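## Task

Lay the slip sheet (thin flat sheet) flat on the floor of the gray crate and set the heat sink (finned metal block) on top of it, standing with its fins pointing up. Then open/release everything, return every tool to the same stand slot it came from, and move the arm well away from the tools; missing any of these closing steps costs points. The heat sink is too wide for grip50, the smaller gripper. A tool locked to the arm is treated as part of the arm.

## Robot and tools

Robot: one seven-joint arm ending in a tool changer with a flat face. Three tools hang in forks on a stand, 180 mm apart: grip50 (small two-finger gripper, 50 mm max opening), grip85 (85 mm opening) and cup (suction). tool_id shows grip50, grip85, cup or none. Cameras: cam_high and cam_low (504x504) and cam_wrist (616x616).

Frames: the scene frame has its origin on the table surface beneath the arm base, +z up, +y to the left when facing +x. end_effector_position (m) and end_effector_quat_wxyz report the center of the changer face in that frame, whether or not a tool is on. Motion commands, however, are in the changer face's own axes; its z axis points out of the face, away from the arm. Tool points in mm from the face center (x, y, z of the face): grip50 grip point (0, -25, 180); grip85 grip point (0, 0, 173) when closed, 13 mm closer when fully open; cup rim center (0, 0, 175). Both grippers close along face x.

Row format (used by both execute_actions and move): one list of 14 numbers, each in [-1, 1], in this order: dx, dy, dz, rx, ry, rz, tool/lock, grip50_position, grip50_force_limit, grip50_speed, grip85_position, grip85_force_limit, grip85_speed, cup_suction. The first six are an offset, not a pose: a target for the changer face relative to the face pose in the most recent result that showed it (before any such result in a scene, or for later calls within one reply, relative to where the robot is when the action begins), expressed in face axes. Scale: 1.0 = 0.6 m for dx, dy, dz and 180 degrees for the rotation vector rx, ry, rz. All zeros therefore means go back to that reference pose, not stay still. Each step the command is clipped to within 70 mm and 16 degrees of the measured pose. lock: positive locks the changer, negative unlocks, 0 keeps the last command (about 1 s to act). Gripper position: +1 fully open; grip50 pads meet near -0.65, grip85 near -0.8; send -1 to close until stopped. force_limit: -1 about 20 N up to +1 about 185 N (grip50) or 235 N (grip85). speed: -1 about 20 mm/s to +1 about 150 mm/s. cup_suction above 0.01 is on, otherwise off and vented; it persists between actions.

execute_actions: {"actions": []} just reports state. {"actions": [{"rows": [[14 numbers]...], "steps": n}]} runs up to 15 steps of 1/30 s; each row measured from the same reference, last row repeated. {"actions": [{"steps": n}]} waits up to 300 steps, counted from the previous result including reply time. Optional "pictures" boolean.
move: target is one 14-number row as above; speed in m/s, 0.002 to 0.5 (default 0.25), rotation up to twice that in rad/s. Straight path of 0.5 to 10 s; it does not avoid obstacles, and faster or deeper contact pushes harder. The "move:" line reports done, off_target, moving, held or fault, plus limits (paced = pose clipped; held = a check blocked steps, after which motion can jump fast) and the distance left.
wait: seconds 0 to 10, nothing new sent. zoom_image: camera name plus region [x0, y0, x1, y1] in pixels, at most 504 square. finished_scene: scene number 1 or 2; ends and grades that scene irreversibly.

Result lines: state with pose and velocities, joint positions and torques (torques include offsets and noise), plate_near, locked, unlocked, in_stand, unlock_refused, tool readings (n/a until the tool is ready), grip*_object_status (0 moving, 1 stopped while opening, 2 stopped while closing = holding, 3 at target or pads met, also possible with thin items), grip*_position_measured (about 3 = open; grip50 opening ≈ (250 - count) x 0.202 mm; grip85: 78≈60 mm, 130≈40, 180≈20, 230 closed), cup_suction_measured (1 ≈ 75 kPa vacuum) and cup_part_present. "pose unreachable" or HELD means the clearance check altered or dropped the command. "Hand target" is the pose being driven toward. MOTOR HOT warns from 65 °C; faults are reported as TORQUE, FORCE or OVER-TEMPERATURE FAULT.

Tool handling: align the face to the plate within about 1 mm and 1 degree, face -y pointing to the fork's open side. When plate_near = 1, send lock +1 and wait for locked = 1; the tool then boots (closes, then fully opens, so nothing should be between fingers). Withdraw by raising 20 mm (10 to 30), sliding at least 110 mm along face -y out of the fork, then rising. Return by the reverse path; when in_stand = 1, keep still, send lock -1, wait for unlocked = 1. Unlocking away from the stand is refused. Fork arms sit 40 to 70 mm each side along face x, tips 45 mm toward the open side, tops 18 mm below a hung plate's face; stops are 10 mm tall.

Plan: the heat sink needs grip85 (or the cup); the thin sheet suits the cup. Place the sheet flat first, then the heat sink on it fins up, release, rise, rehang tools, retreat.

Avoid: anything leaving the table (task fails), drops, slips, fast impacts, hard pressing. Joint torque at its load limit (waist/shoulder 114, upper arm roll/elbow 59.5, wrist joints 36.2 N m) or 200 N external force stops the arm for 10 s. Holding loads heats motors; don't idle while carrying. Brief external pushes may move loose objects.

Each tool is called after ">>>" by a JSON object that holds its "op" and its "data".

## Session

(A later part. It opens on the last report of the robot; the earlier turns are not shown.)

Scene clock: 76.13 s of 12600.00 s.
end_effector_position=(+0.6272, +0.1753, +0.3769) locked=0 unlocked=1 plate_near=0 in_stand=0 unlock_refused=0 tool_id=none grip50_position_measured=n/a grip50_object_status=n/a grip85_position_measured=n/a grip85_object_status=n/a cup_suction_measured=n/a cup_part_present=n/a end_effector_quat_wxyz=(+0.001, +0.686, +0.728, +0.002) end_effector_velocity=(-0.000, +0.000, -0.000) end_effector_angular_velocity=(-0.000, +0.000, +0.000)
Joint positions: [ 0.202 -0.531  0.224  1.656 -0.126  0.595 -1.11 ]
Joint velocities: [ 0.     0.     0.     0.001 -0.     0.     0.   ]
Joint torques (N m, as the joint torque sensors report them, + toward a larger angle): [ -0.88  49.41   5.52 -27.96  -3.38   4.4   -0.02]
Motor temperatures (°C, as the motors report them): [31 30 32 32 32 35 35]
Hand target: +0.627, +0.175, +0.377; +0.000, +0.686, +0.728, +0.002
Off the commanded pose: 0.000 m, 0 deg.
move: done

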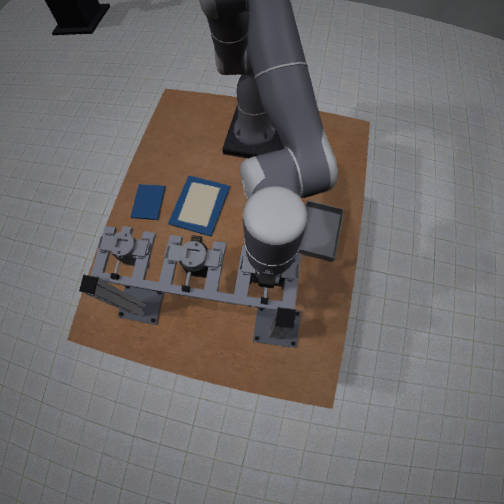

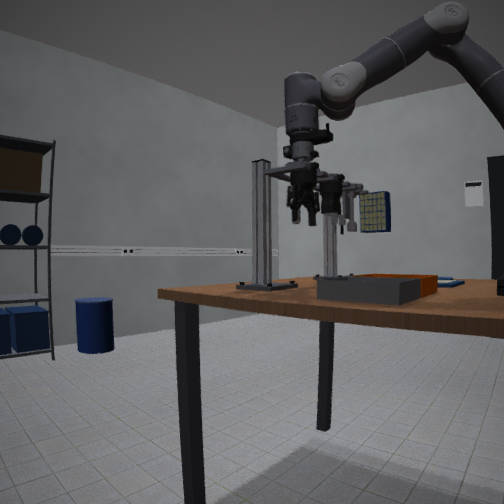

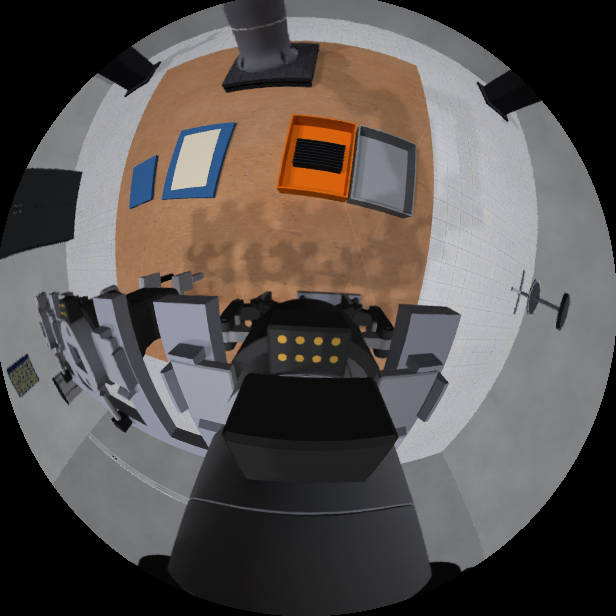

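>>> {"op": "move", "data": {"target": [-0.3,-0.007,-0.03,0,0,0,0,0,0,0,1,0,0,0]}}

>>> {"op": "move", "data": {"target": [-0.3,-0.007,0.03,0,0,0.005,0,0,0,0,1,0,0,0]}}

Scene clock: 78.40 s of 12600.00 s.
end_effector_position=(+0.6338, -0.0049, +0.3949) locked=0 unlocked=1 plate_near=0 in_stand=0 unlock_refused=0 tool_id=none grip50_position_measured=n/a grip50_object_status=n/a grip85_position_measured=n/a grip85_object_status=n/a cup_suction_measured=n/a cup_part_present=n/a end_effector_quat_wxyz=(+0.001, +0.686, +0.728, +0.002) end_effector_velocity=(+0.000, +0.000, +0.000) end_effector_angular_velocity=(+0.000, -0.001, -0.001)
Joint positions: [-0.029 -0.465  0.17   1.698 -0.083  0.576 -1.409]
Joint velocities: [-0.    -0.     0.    -0.001  0.     0.     0.001]
Joint torques (N m, as the joint torque sensors report them, + toward a larger angle): [  0.69  48.4    3.33 -27.87  -3.46   4.39   0.35]
Motor temperatures (°C, as the motors report them): [31 30 32 32 32 35 35]
Hand target: +0.634, -0.005, +0.395; +0.001, +0.686, +0.728, +0.002
Off the commanded pose: 0.000 m, 0 deg.
move: done

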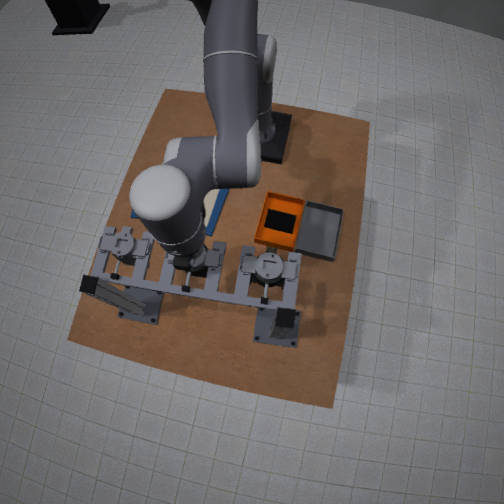

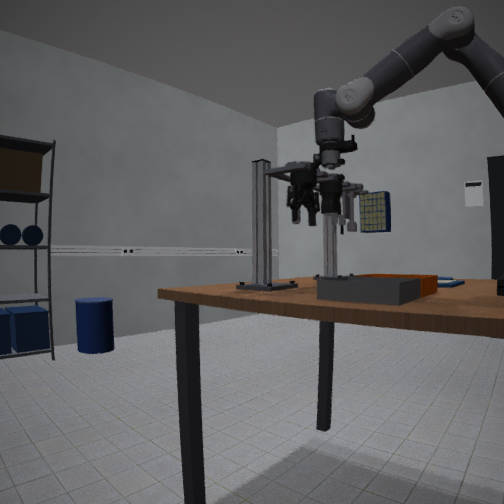

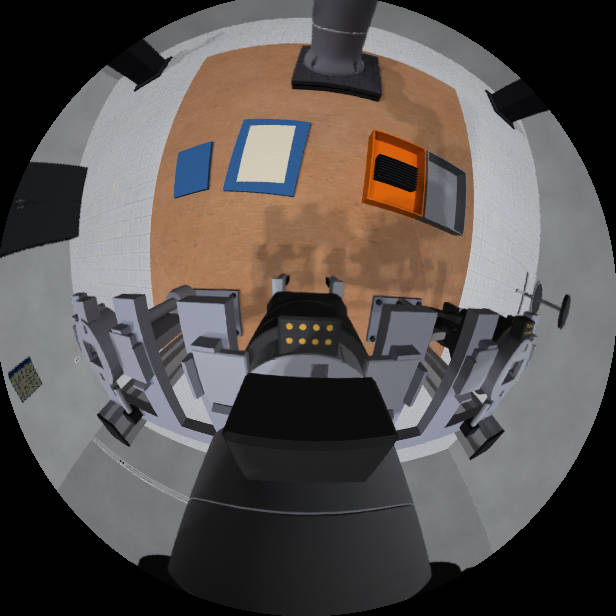

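Scene clock: 79.53 s of 12600.00 s.
end_effector_position=(+0.6405, -0.1852, +0.3766) locked=0 unlocked=1 plate_near=0 in_stand=0 unlock_refused=0 tool_id=none grip50_position_measured=n/a grip50_object_status=n/a grip85_position_measured=n/a grip85_object_status=n/a cup_suction_measured=n/a cup_part_present=n/a end_effector_quat_wxyz=(+0.001, +0.691, +0.722, +0.002) end_effector_velocity=(+0.000, -0.000, +0.000) end_effector_angular_velocity=(+0.001, -0.000, -0.001)
Joint positions: [-0.24  -0.551  0.093  1.606 -0.053  0.573 -1.694]
Joint velocities: [-0.     0.     0.    -0.     0.001 -0.     0.001]
Joint torques (N m, as the joint torque sensors report them, + toward a larger angle): [  0.27  53.84   2.32 -28.12  -3.66   4.35   0.48]
Motor temperatures (°C, as the motors report them): [31 30 32 32 32 35 35]
Hand target: +0.640, -0.185, +0.377; +0.001, +0.691, +0.722, +0.002
Off the commanded pose: 0.000 m, 0 deg.
move: done

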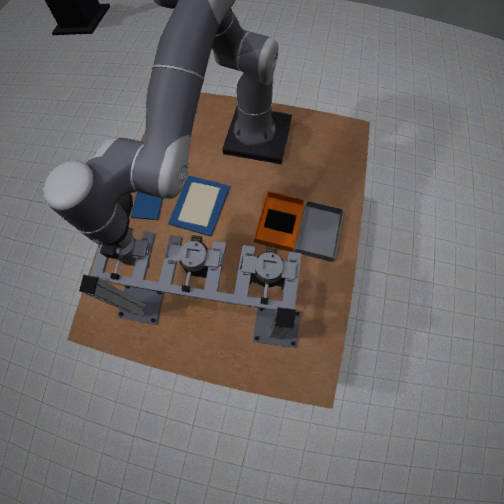

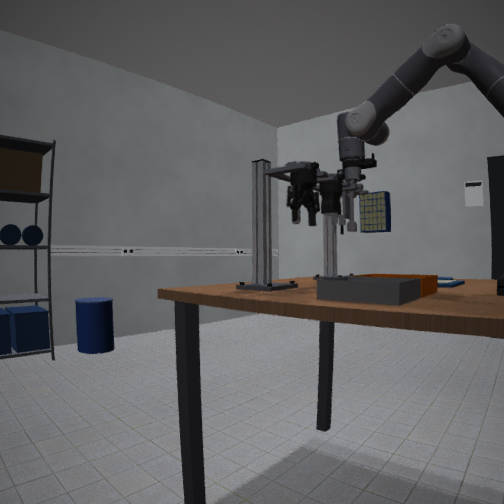

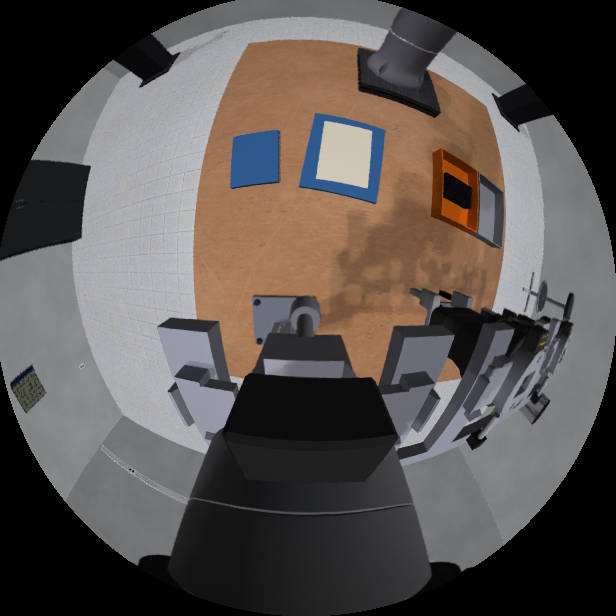

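The stand really is at 3.4°; undoing those adjustments.

>>> {"op": "move", "data": {"target": [-0.001,0.016,0,0,0,-0.005,0,0,0,0,1,0,0,0], "speed": 0.05}}

Scene clock: 80.90 s of 12600.00 s.
end_effector_position=(+0.6501, -0.1855, +0.3767) locked=0 unlocked=1 plate_near=0 in_stand=0 unlock_refused=0 tool_id=none grip50_position_measured=n/a grip50_object_status=n/a grip85_position_measured=n/a grip85_object_status=n/a cup_suction_measured=n/a cup_part_present=n/a end_effector_quat_wxyz=(+0.001, +0.686, +0.728, +0.002) end_effector_velocity=(-0.000, +0.000, -0.000) end_effector_angular_velocity=(+0.001, -0.000, -0.001)
Joint positions: [-0.238 -0.572  0.094  1.572 -0.055  0.56  -1.707]
Joint velocities: [-0.    -0.     0.     0.     0.001 -0.     0.   ]
Joint torques (N m, as the joint torque sensors report them, + toward a larger angle): [  0.83  54.44   3.3  -28.19  -3.87   4.24  -0.25]
Motor temperatures (°C, as the motors report them): [31 30 32 32 32 35 35]
Hand target: +0.650, -0.185, +0.377; +0.001, +0.686, +0.728, +0.002
Off the commanded pose: 0.000 m, 0 deg.
move: done

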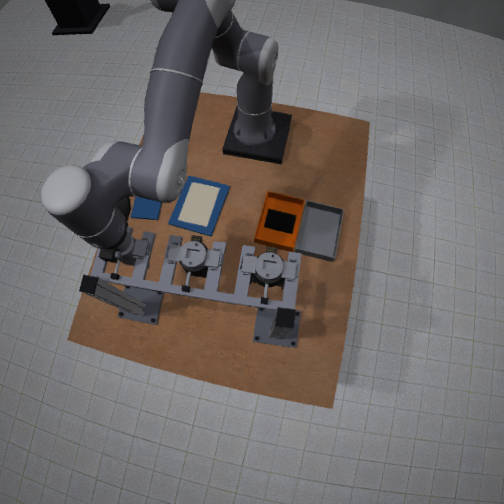

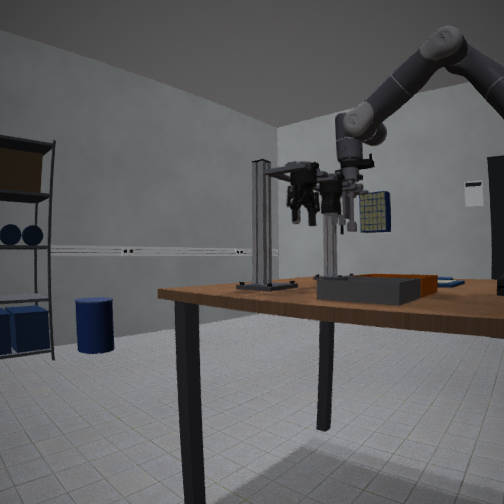

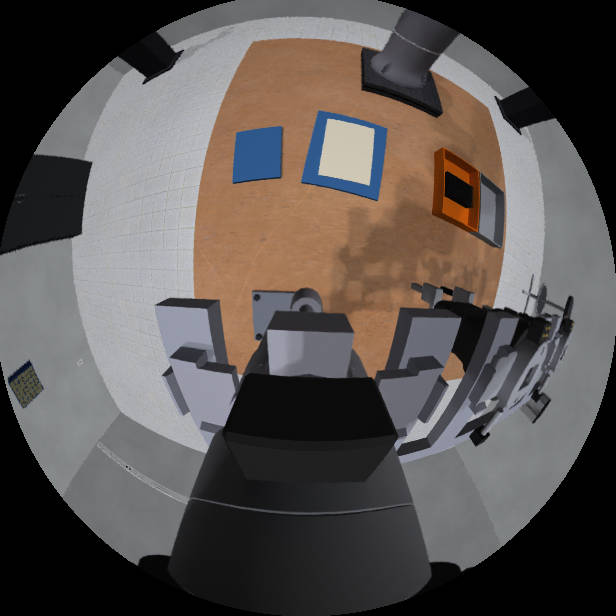

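>>> {"op": "move", "data": {"target": [0.001,0.0022,0.006,0,0,0,0,0,0,0,1,0,0,0], "speed": 0.01}}

>>> {"op": "move", "data": {"target": [0,0,0.007,0,0,0,0,0,0,0,1,0,0,0], "speed": 0.005}}

Scene clock: 82.80 s of 12600.00 s.
end_effector_position=(+0.6513, -0.1848, +0.3730) locked=0 unlocked=1 plate_near=0 in_stand=0 unlock_refused=0 tool_id=none grip50_position_measured=n/a grip50_object_status=n/a grip85_position_measured=n/a grip85_object_status=n/a cup_suction_measured=n/a cup_part_present=n/a end_effector_quat_wxyz=(+0.001, +0.686, +0.728, +0.002) end_effector_velocity=(+0.000, +0.000, +0.000) end_effector_angular_velocity=(-0.001, -0.000, +0.001)
Joint positions: [-0.237 -0.578  0.094  1.571 -0.055  0.566 -1.706]
Joint velocities: [ 0.    -0.     0.    -0.    -0.001  0.     0.   ]
Joint torques (N m, as the joint torque sensors report them, + toward a larger angle): [  0.34  53.49   1.12 -28.58  -4.05   4.58   0.62]
Motor temperatures (°C, as the motors report them): [31 30 32 32 32 34 35]
Hand target: +0.651, -0.185, +0.373; +0.001, +0.686, +0.728, +0.002
Off the commanded pose: 0.000 m, 0 deg.
move: done

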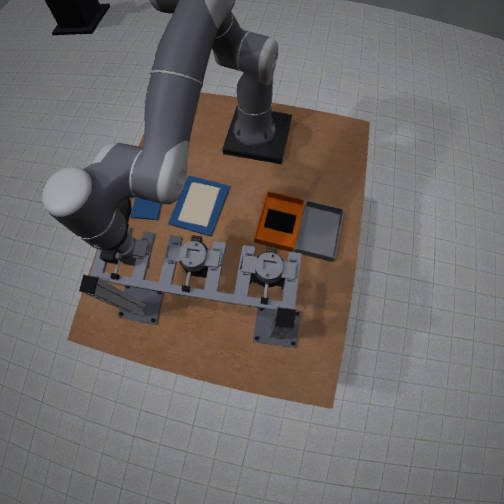

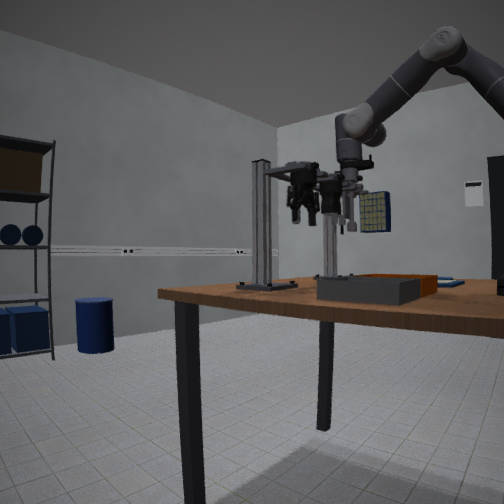

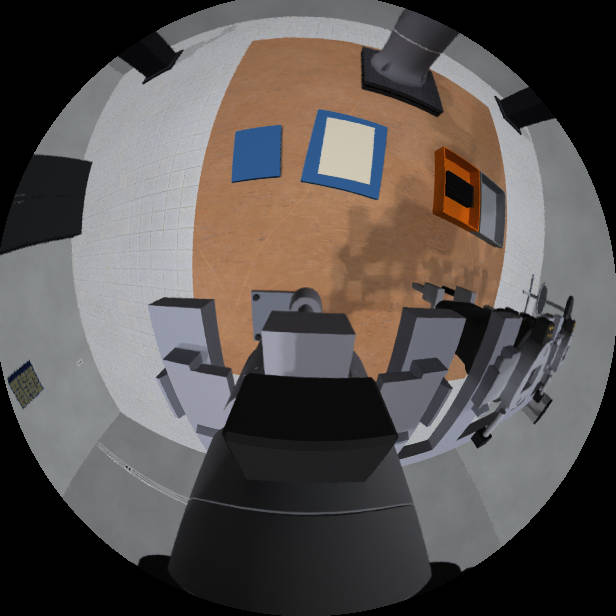

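Scene clock: 83.87 s of 12600.00 s.
end_effector_position=(+0.6513, -0.1847, +0.3689) locked=0 unlocked=1 plate_near=0 in_stand=0 unlock_refused=0 tool_id=none grip50_position_measured=n/a grip50_object_status=n/a grip85_position_measured=n/a grip85_object_status=n/a cup_suction_measured=n/a cup_part_present=n/a end_effector_quat_wxyz=(+0.001, +0.686, +0.728, +0.002) end_effector_velocity=(+0.000, +0.000, +0.000) end_effector_angular_velocity=(-0.000, -0.000, +0.001)
Joint positions: [-0.237 -0.583  0.094  1.575 -0.056  0.575 -1.706]
Joint velocities: [ 0. -0.  0. -0. -0. -0. -0.]
Joint torques (N m, as the joint torque sensors report them, + toward a larger angle): [  0.2   53.56   1.62 -28.05  -4.01   4.62   0.21]
Motor temperatures (°C, as the motors report them): [31 30 32 32 32 34 35]
Hand target: +0.651, -0.185, +0.369; +0.001, +0.686, +0.728, +0.002
Off the commanded pose: 0.000 m, 0 deg.
move: done

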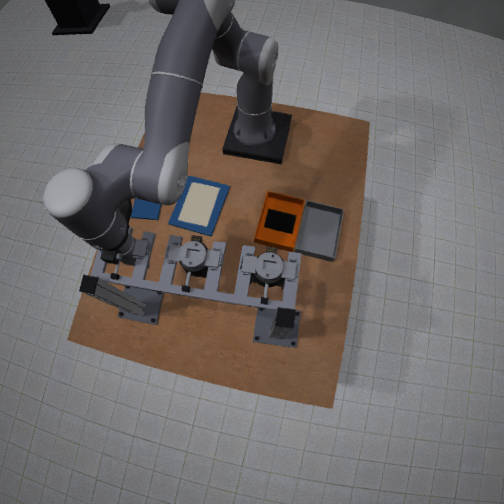

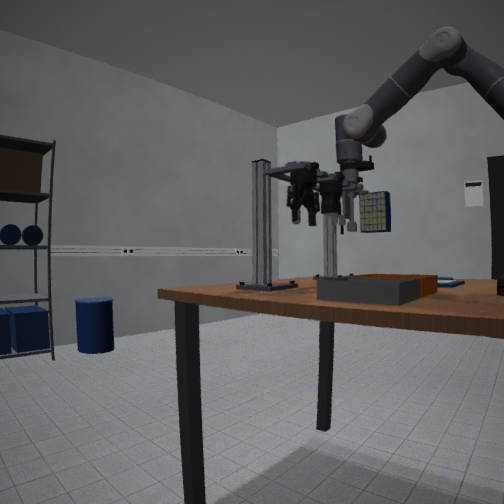

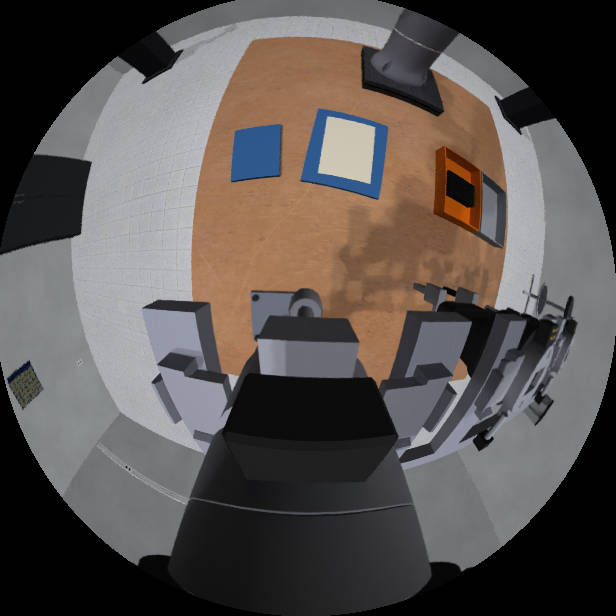

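>>> {"op": "move", "data": {"target": [0,0,0.0135,0,0,0,0,0,0,0,1,0,0,0], "speed": 0.006}}

>>> {"op": "move", "data": {"target": [0,0,0,0,0,0,1,0,0,0,1,0,0,0]}}

>>> {"op": "wait", "data": {"seconds": 0.8}}

>>> {"op": "move", "data": {"target": [0,0,-0.033,0,0,0,0,0,0,0,1,0,0,0], "speed": 0.04}}

Scene clock: 86.70 s of 12600.00 s.
end_effector_position=(+0.6515, -0.1848, +0.3615) locked=0 unlocked=1 plate_near=1 in_stand=1 unlock_refused=0 tool_id=none grip50_position_measured=n/a grip50_object_status=n/a grip85_position_measured=n/a grip85_object_status=n/a cup_suction_measured=n/a cup_part_present=n/a end_effector_quat_wxyz=(+0.001, +0.686, +0.728, +0.003) end_effector_velocity=(-0.000, +0.000, -0.000) end_effector_angular_velocity=(+0.000, +0.000, +0.000)
Joint positions: [-0.237 -0.593  0.093  1.582 -0.057  0.592 -1.705]
Joint velocities: [ 0.  0.  0.  0.  0. -0. -0.]
Joint torques (N m, as the joint torque sensors report them, + toward a larger angle): [  0.34  48.51   2.35 -25.81  -3.41   4.42   0.56]
Motor temperatures (°C, as the motors report them): [31 30 32 32 32 34 35]
Hand target: +0.651, -0.185, +0.361; +0.001, +0.686, +0.728, +0.002
Off the commanded pose: 0.001 m, 0 deg.
move: done

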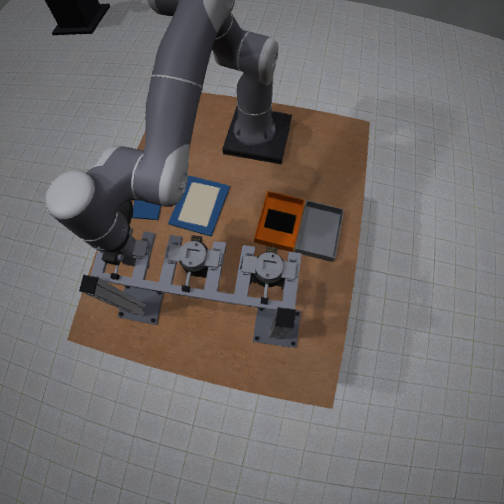

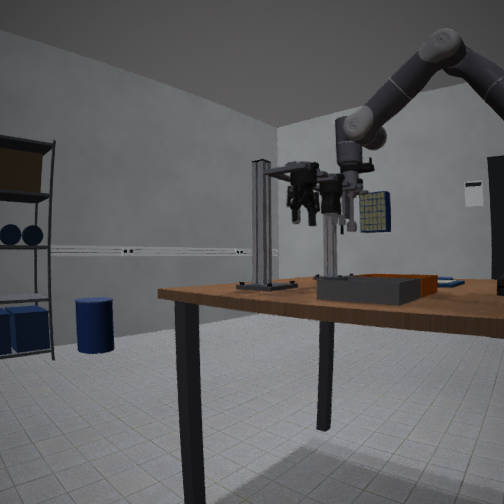

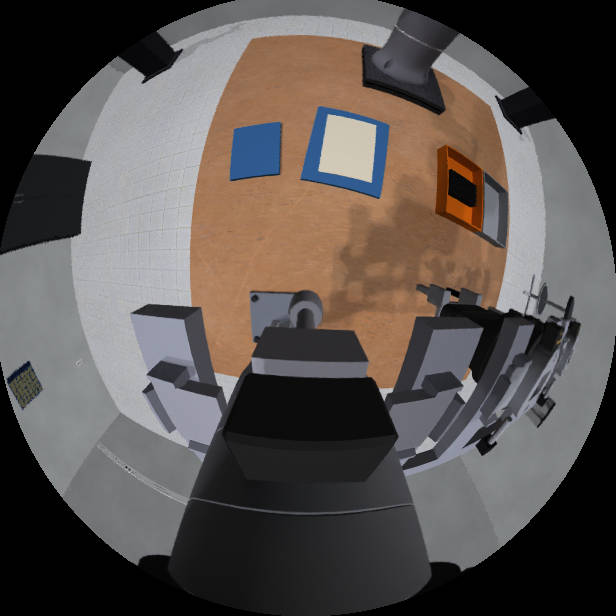

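Scene clock: 87.20 s of 12600.00 s.
end_effector_position=(+0.6516, -0.1848, +0.3617) locked=0 unlocked=0 plate_near=1 in_stand=1 unlock_refused=0 tool_id=none grip50_position_measured=n/a grip50_object_status=n/a grip85_position_measured=n/a grip85_object_status=n/a cup_suction_measured=n/a cup_part_present=n/a end_effector_quat_wxyz=(+0.001, +0.686, +0.728, +0.003) end_effector_velocity=(+0.000, +0.000, +0.000) end_effector_angular_velocity=(-0.000, +0.000, +0.000)
Joint positions: [-0.237 -0.593  0.093  1.581 -0.057  0.592 -1.705]
Joint velocities: [ 0.    -0.     0.     0.    -0.001  0.     0.001]
Joint torques (N m, as the joint torque sensors report them, + toward a larger angle): [  0.06  53.01   2.55 -27.67  -3.67   4.36   0.11]
Motor temperatures (°C, as the motors report them): [31 30 32 32 32 34 35]
Hand target: +0.652, -0.185, +0.362; +0.001, +0.686, +0.728, +0.003
Off the commanded pose: 0.000 m, 0 deg.
move: done

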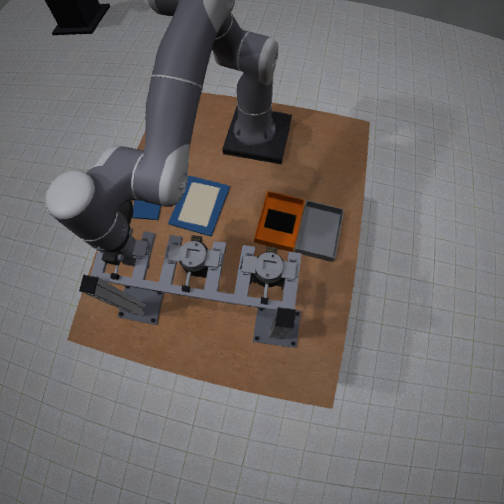

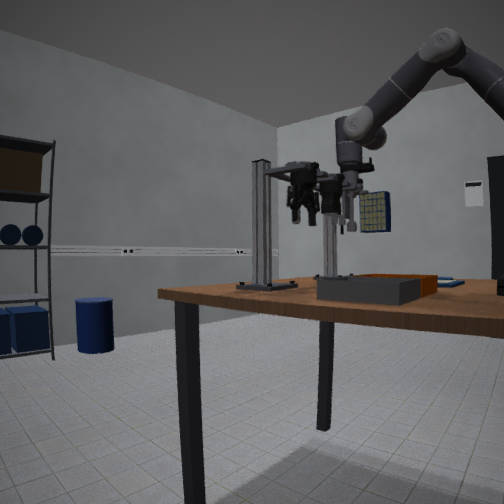

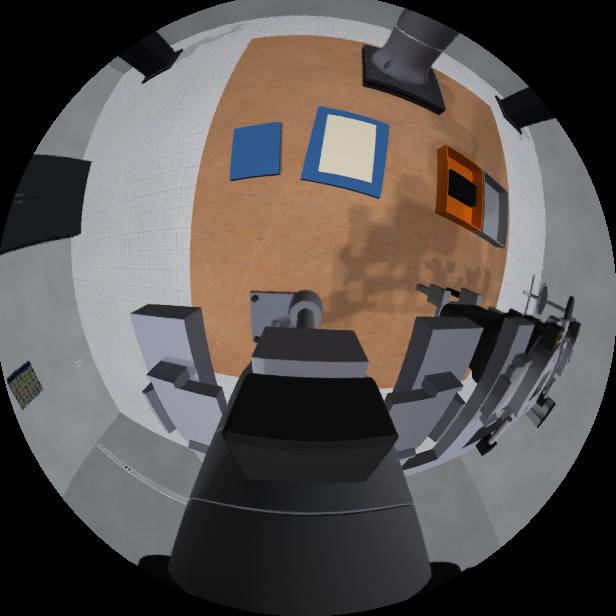

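Scene clock: 88.00 s of 12600.00 s.
end_effector_position=(+0.6516, -0.1848, +0.3618) locked=1 unlocked=0 plate_near=1 in_stand=1 unlock_refused=0 tool_id=cup grip50_position_measured=n/a grip50_object_status=n/a grip85_position_measured=n/a grip85_object_status=n/a cup_suction_measured=n/a cup_part_present=n/a end_effector_quat_wxyz=(+0.001, +0.686, +0.728, +0.003) end_effector_velocity=(+0.000, -0.000, +0.000) end_effector_angular_velocity=(-0.000, -0.000, +0.001)
Joint positions: [-0.237 -0.592  0.093  1.581 -0.057  0.592 -1.705]
Joint velocities: [-0.     0.     0.    -0.    -0.     0.    -0.001]
Joint torques (N m, as the joint torque sensors report them, + toward a larger angle): [  0.28  57.55   2.4  -31.58  -3.69   5.42  -0.05]
Motor temperatures (°C, as the motors report them): [31 30 32 32 32 34 35]
Hand target: +0.652, -0.185, +0.362; +0.001, +0.686, +0.728, +0.003
Off the commanded pose: 0.000 m, 0 deg.
Steps of this call (steps 1 to 24: nothing new was sent). Readings (end_effector_position | what the end effector reports):
1: (+0.6516, -0.1848, +0.3617) | locked=0 unlocked=0 plate_near=1 in_stand=1 unlock_refused=0 tool_id=none grip50_position_measured=n/a grip50_object_status=n/a grip85_position_measured=n/a grip85_object_status=n/a cup_suction_measured=n/a cup_part_present=n/a
2: (+0.6516, -0.1848, +0.3617) | locked=0 unlocked=0 plate_near=1 in_stand=1 unlock_refused=0 tool_id=none grip50_position_measured=n/a grip50_object_status=n/a grip85_position_measured=n/a grip85_object_status=n/a cup_suction_measured=n/a cup_part_present=n/a
4: (+0.6516, -0.1848, +0.3617) | locked=0 unlocked=0 plate_near=1 in_stand=1 unlock_refused=0 tool_id=none grip50_position_measured=n/a grip50_object_status=n/a grip85_position_measured=n/a grip85_object_status=n/a cup_suction_measured=n/a cup_part_present=n/a
8: (+0.6515, -0.1848, +0.3617) | locked=0 unlocked=0 plate_near=1 in_stand=1 unlock_refused=0 tool_id=none grip50_position_measured=n/a grip50_object_status=n/a grip85_position_measured=n/a grip85_object_status=n/a cup_suction_measured=n/a cup_part_present=n/a
24: the state above

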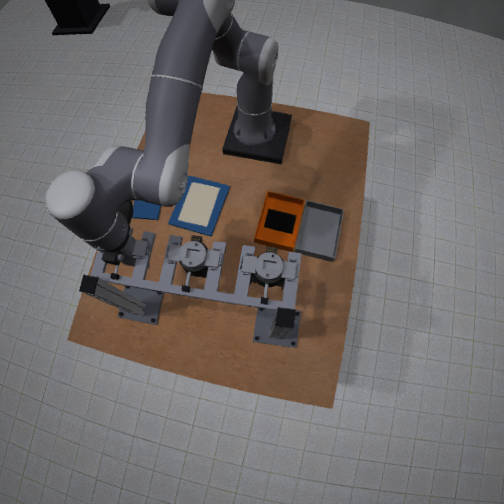

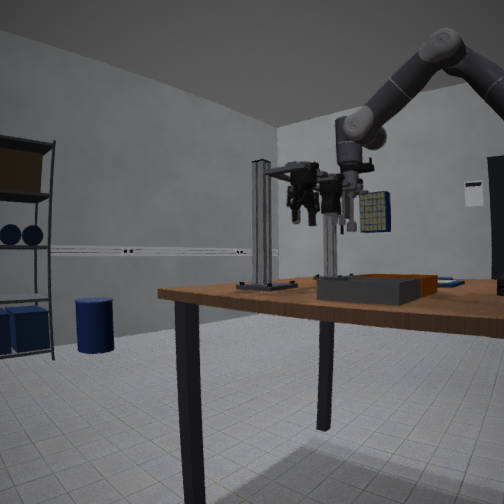

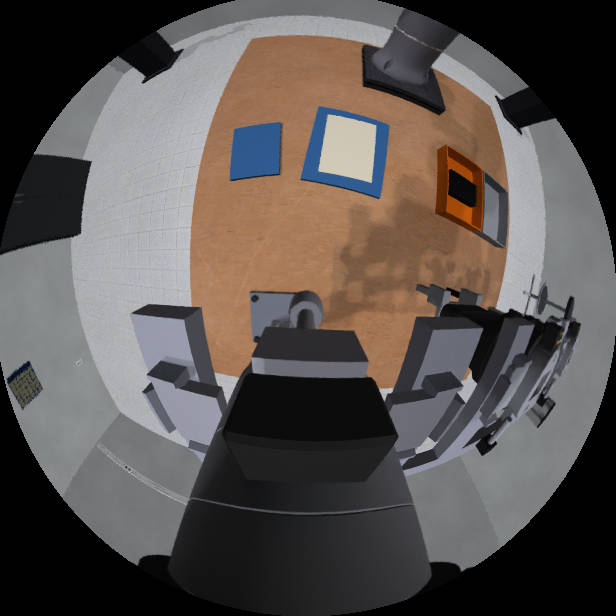

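Scene clock: 88.73 s of 12600.00 s.
end_effector_position=(+0.6515, -0.1849, +0.3818) locked=1 unlocked=0 plate_near=1 in_stand=0 unlock_refused=0 tool_id=cup grip50_position_measured=n/a grip50_object_status=n/a grip85_position_measured=n/a grip85_object_status=n/a cup_suction_measured=0.00 cup_part_present=0 end_effector_quat_wxyz=(+0.002, +0.686, +0.728, +0.003) end_effector_velocity=(+0.000, +0.000, +0.000) end_effector_angular_velocity=(-0.000, -0.000, +0.002)
Joint positions: [-0.239 -0.568  0.096  1.563 -0.055  0.549 -1.706]
Joint velocities: [ 0.     0.    -0.    -0.     0.    -0.    -0.002]
Joint torques (N m, as the joint torque sensors report them, + toward a larger angle): [ -1.21  58.83   3.06 -32.46  -3.86   5.3   -0.7 ]
Motor temperatures (°C, as the motors report them): [31 30 32 32 32 34 35]
Hand target: +0.651, -0.185, +0.382; +0.001, +0.686, +0.728, +0.003
Off the commanded pose: 0.000 m, 0 deg.
move: done

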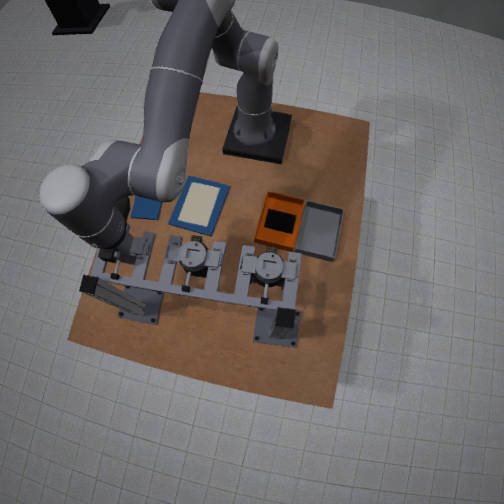

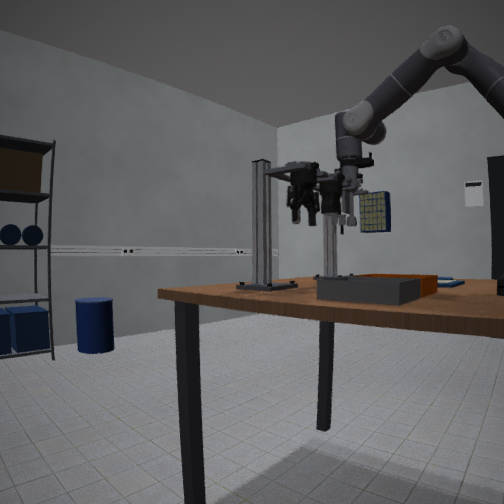

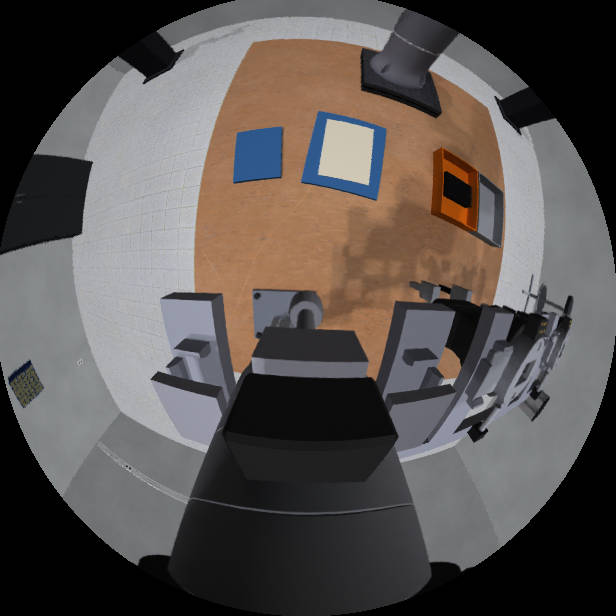

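>>> {"op": "move", "data": {"target": [0,-0.25,0,0,0,0,0,0,0,0,1,0,0,0], "speed": 0.12}}

>>> {"op": "move", "data": {"target": [0.13,-0.17,0.2,0.002,0,0.055,0,0,0,0,1,0,0,0]}}

Scene clock: 90.87 s of 12600.00 s.
end_effector_position=(+0.5019, -0.1939, +0.3812) locked=1 unlocked=0 plate_near=1 in_stand=0 unlock_refused=0 tool_id=cup grip50_position_measured=n/a grip50_object_status=n/a grip85_position_measured=n/a grip85_object_status=n/a cup_suction_measured=0.00 cup_part_present=0 end_effector_quat_wxyz=(+0.002, +0.686, +0.728, +0.002) end_effector_velocity=(+0.000, +0.000, -0.000) end_effector_angular_velocity=(+0.000, +0.000, -0.001)
Joint positions: [-0.318 -0.268  0.113  2.02  -0.035  0.707 -1.764]
Joint velocities: [ 0.    -0.001  0.    -0.     0.     0.     0.001]
Joint torques (N m, as the joint torque sensors report them, + toward a larger angle): [  1.17  41.93   1.64 -29.69  -4.24   5.42   0.01]
Motor temperatures (°C, as the motors report them): [31 30 32 32 32 35 35]
Hand target: +0.502, -0.194, +0.381; +0.002, +0.686, +0.728, +0.002
Off the commanded pose: 0.000 m, 0 deg.
move: done

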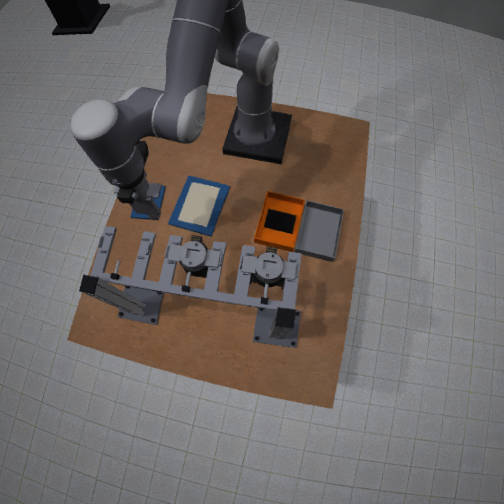

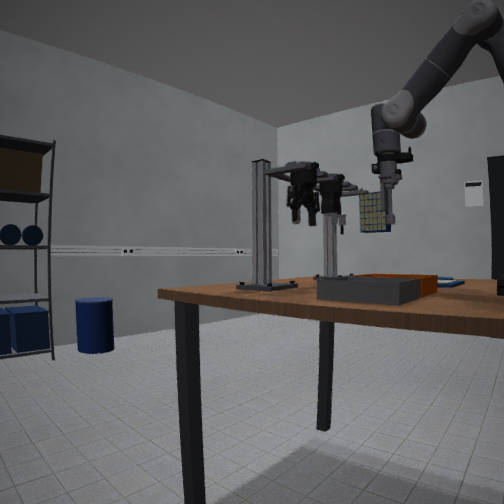

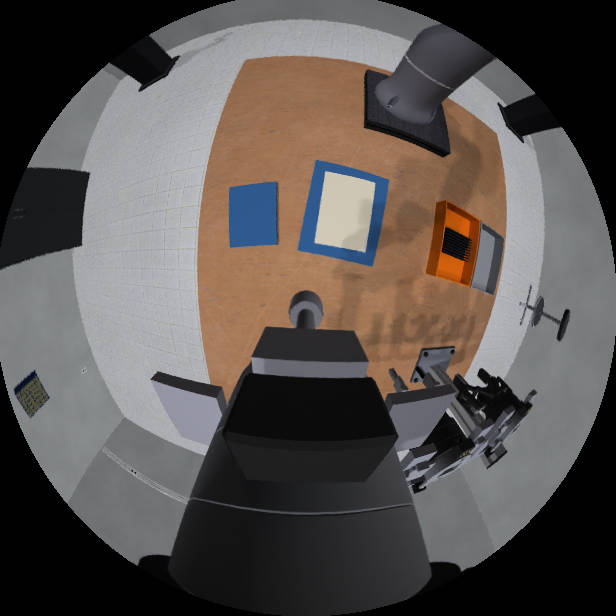

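Scene clock: 92.00 s of 12600.00 s.
end_effector_position=(+0.3963, -0.1217, +0.2603) locked=1 unlocked=0 plate_near=1 in_stand=0 unlock_refused=0 tool_id=cup grip50_position_measured=n/a grip50_object_status=n/a grip85_position_measured=n/a grip85_object_status=n/a cup_suction_measured=0.00 cup_part_present=0 end_effector_quat_wxyz=(-0.001, +0.746, +0.666, +0.000) end_effector_velocity=(-0.000, -0.000, +0.000) end_effector_angular_velocity=(-0.000, -0.000, +0.001)
Joint positions: [-0.216 -0.308  0.122  2.463 -0.086  1.182 -1.425]
Joint velocities: [-0.     0.     0.     0.    -0.     0.    -0.001]
Joint torques (N m, as the joint torque sensors report them, + toward a larger angle): [ -1.2   35.87   0.87 -19.03  -2.17   4.92  -0.22]
Motor temperatures (°C, as the motors report them): [31 30 32 32 32 35 35]
Hand target: +0.396, -0.122, +0.260; -0.001, +0.746, +0.666, +0.000
Off the commanded pose: 0.000 m, 0 deg.
move: done

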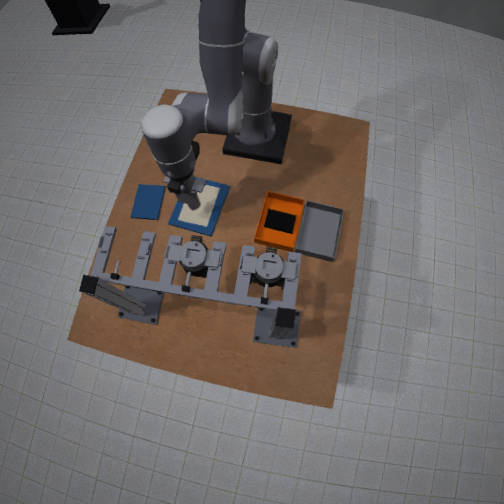

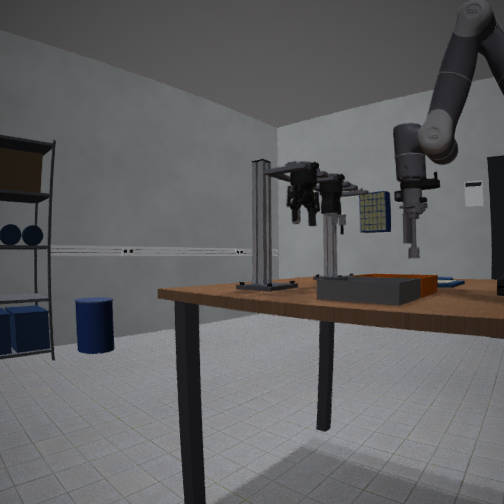

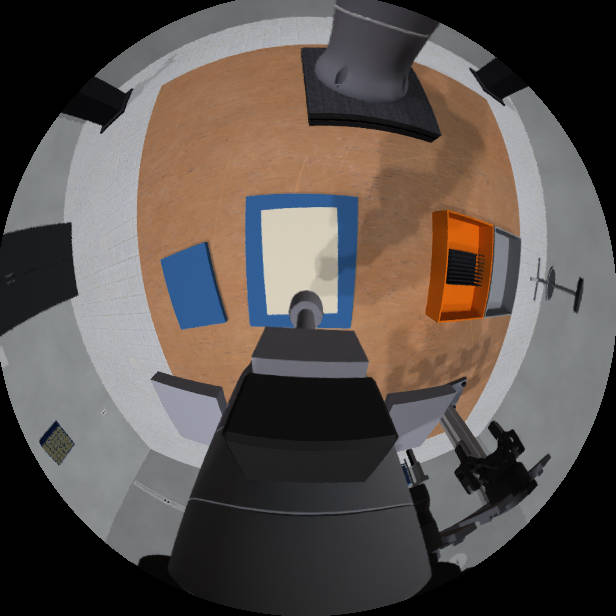

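>>> {"op": "move", "data": {"target": [-0.01,-0.063,0.1,0,0,-0.014,0,0,0,0,1,0,0,1], "speed": 0.12}}

>>> {"op": "move", "data": {"target": [0,0,0.026,0,0,0,0,0,0,0,1,0,0,1], "speed": 0.015}}

Scene clock: 94.27 s of 12600.00 s.
end_effector_position=(+0.3580, -0.1233, +0.2000) locked=1 unlocked=0 plate_near=1 in_stand=0 unlock_refused=0 tool_id=cup grip50_position_measured=n/a grip50_object_status=n/a grip85_position_measured=n/a grip85_object_status=n/a cup_suction_measured=0.00 cup_part_present=0 end_effector_quat_wxyz=(-0.001, +0.731, +0.682, +0.000) end_effector_velocity=(-0.000, +0.000, +0.000) end_effector_angular_velocity=(-0.000, -0.000, -0.000)
Joint positions: [-0.172 -0.473  0.042  2.585 -0.152  1.471 -1.432]
Joint velocities: [ 0.     0.001 -0.     0.     0.    -0.001  0.   ]
Joint torques (N m, as the joint torque sensors report them, + toward a larger angle): [ -0.1   35.36   0.68 -11.09  -1.08   5.05   0.17]
Motor temperatures (°C, as the motors report them): [31 30 32 32 32 35 35]
Hand target: +0.358, -0.123, +0.200; -0.001, +0.731, +0.682, +0.000
Off the commanded pose: 0.000 m, 0 deg.
move: done

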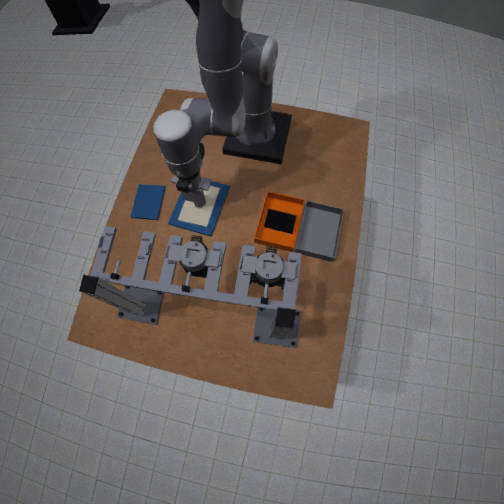

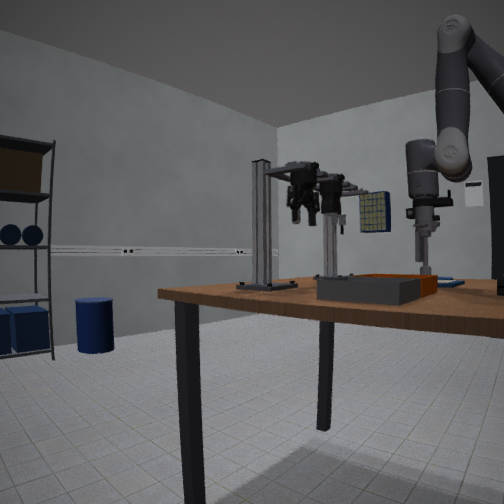

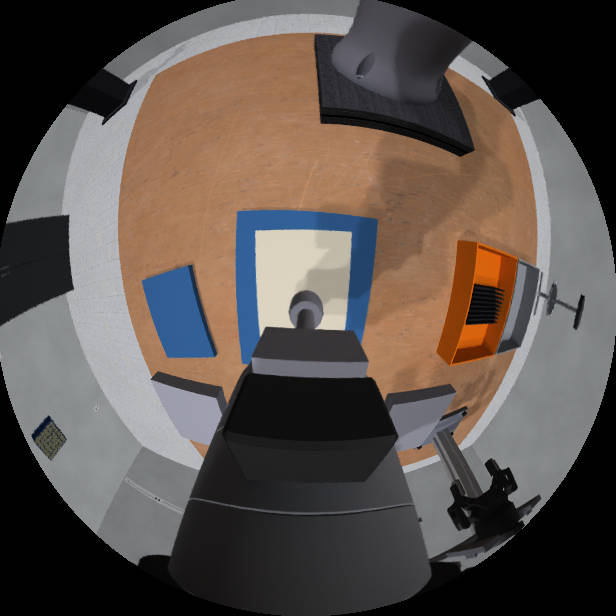

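Scene clock: 95.53 s of 12600.00 s.
end_effector_position=(+0.3579, -0.1232, +0.1842) locked=1 unlocked=0 plate_near=1 in_stand=0 unlock_refused=0 tool_id=cup grip50_position_measured=n/a grip50_object_status=n/a grip85_position_measured=n/a grip85_object_status=n/a cup_suction_measured=0.93 cup_part_present=1 end_effector_quat_wxyz=(-0.001, +0.731, +0.682, +0.001) end_effector_velocity=(-0.000, -0.000, -0.000) end_effector_angular_velocity=(+0.000, +0.000, -0.002)
Joint positions: [-0.152 -0.535  0.021  2.582 -0.153  1.53  -1.431]
Joint velocities: [ 0.     0.     0.     0.     0.001 -0.     0.001]
Joint torques (N m, as the joint torque sensors report them, + toward a larger angle): [ 1.35 35.7   0.3  -9.52  0.23  5.29  0.26]
Motor temperatures (°C, as the motors report them): [31 30 32 32 32 35 35]
Hand target: +0.358, -0.123, +0.184; -0.001, +0.731, +0.682, +0.001
Off the commanded pose: 0.000 m, 0 deg.
move: done

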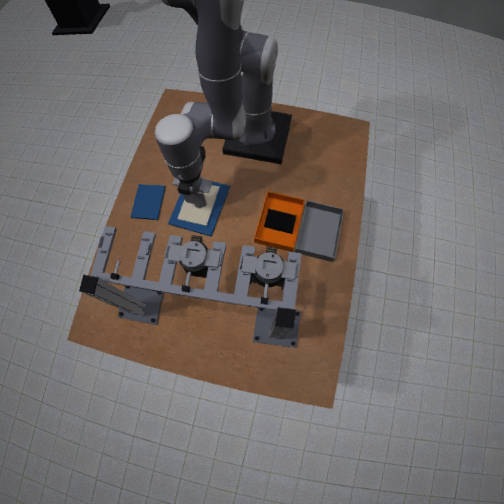

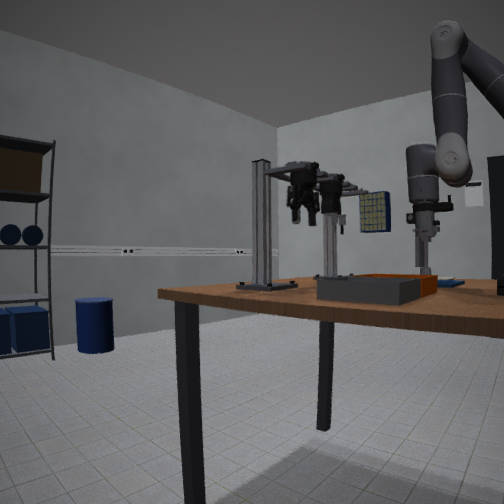

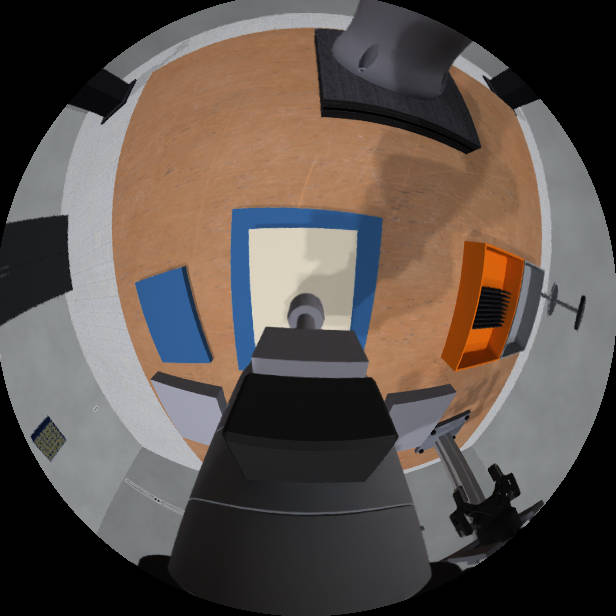

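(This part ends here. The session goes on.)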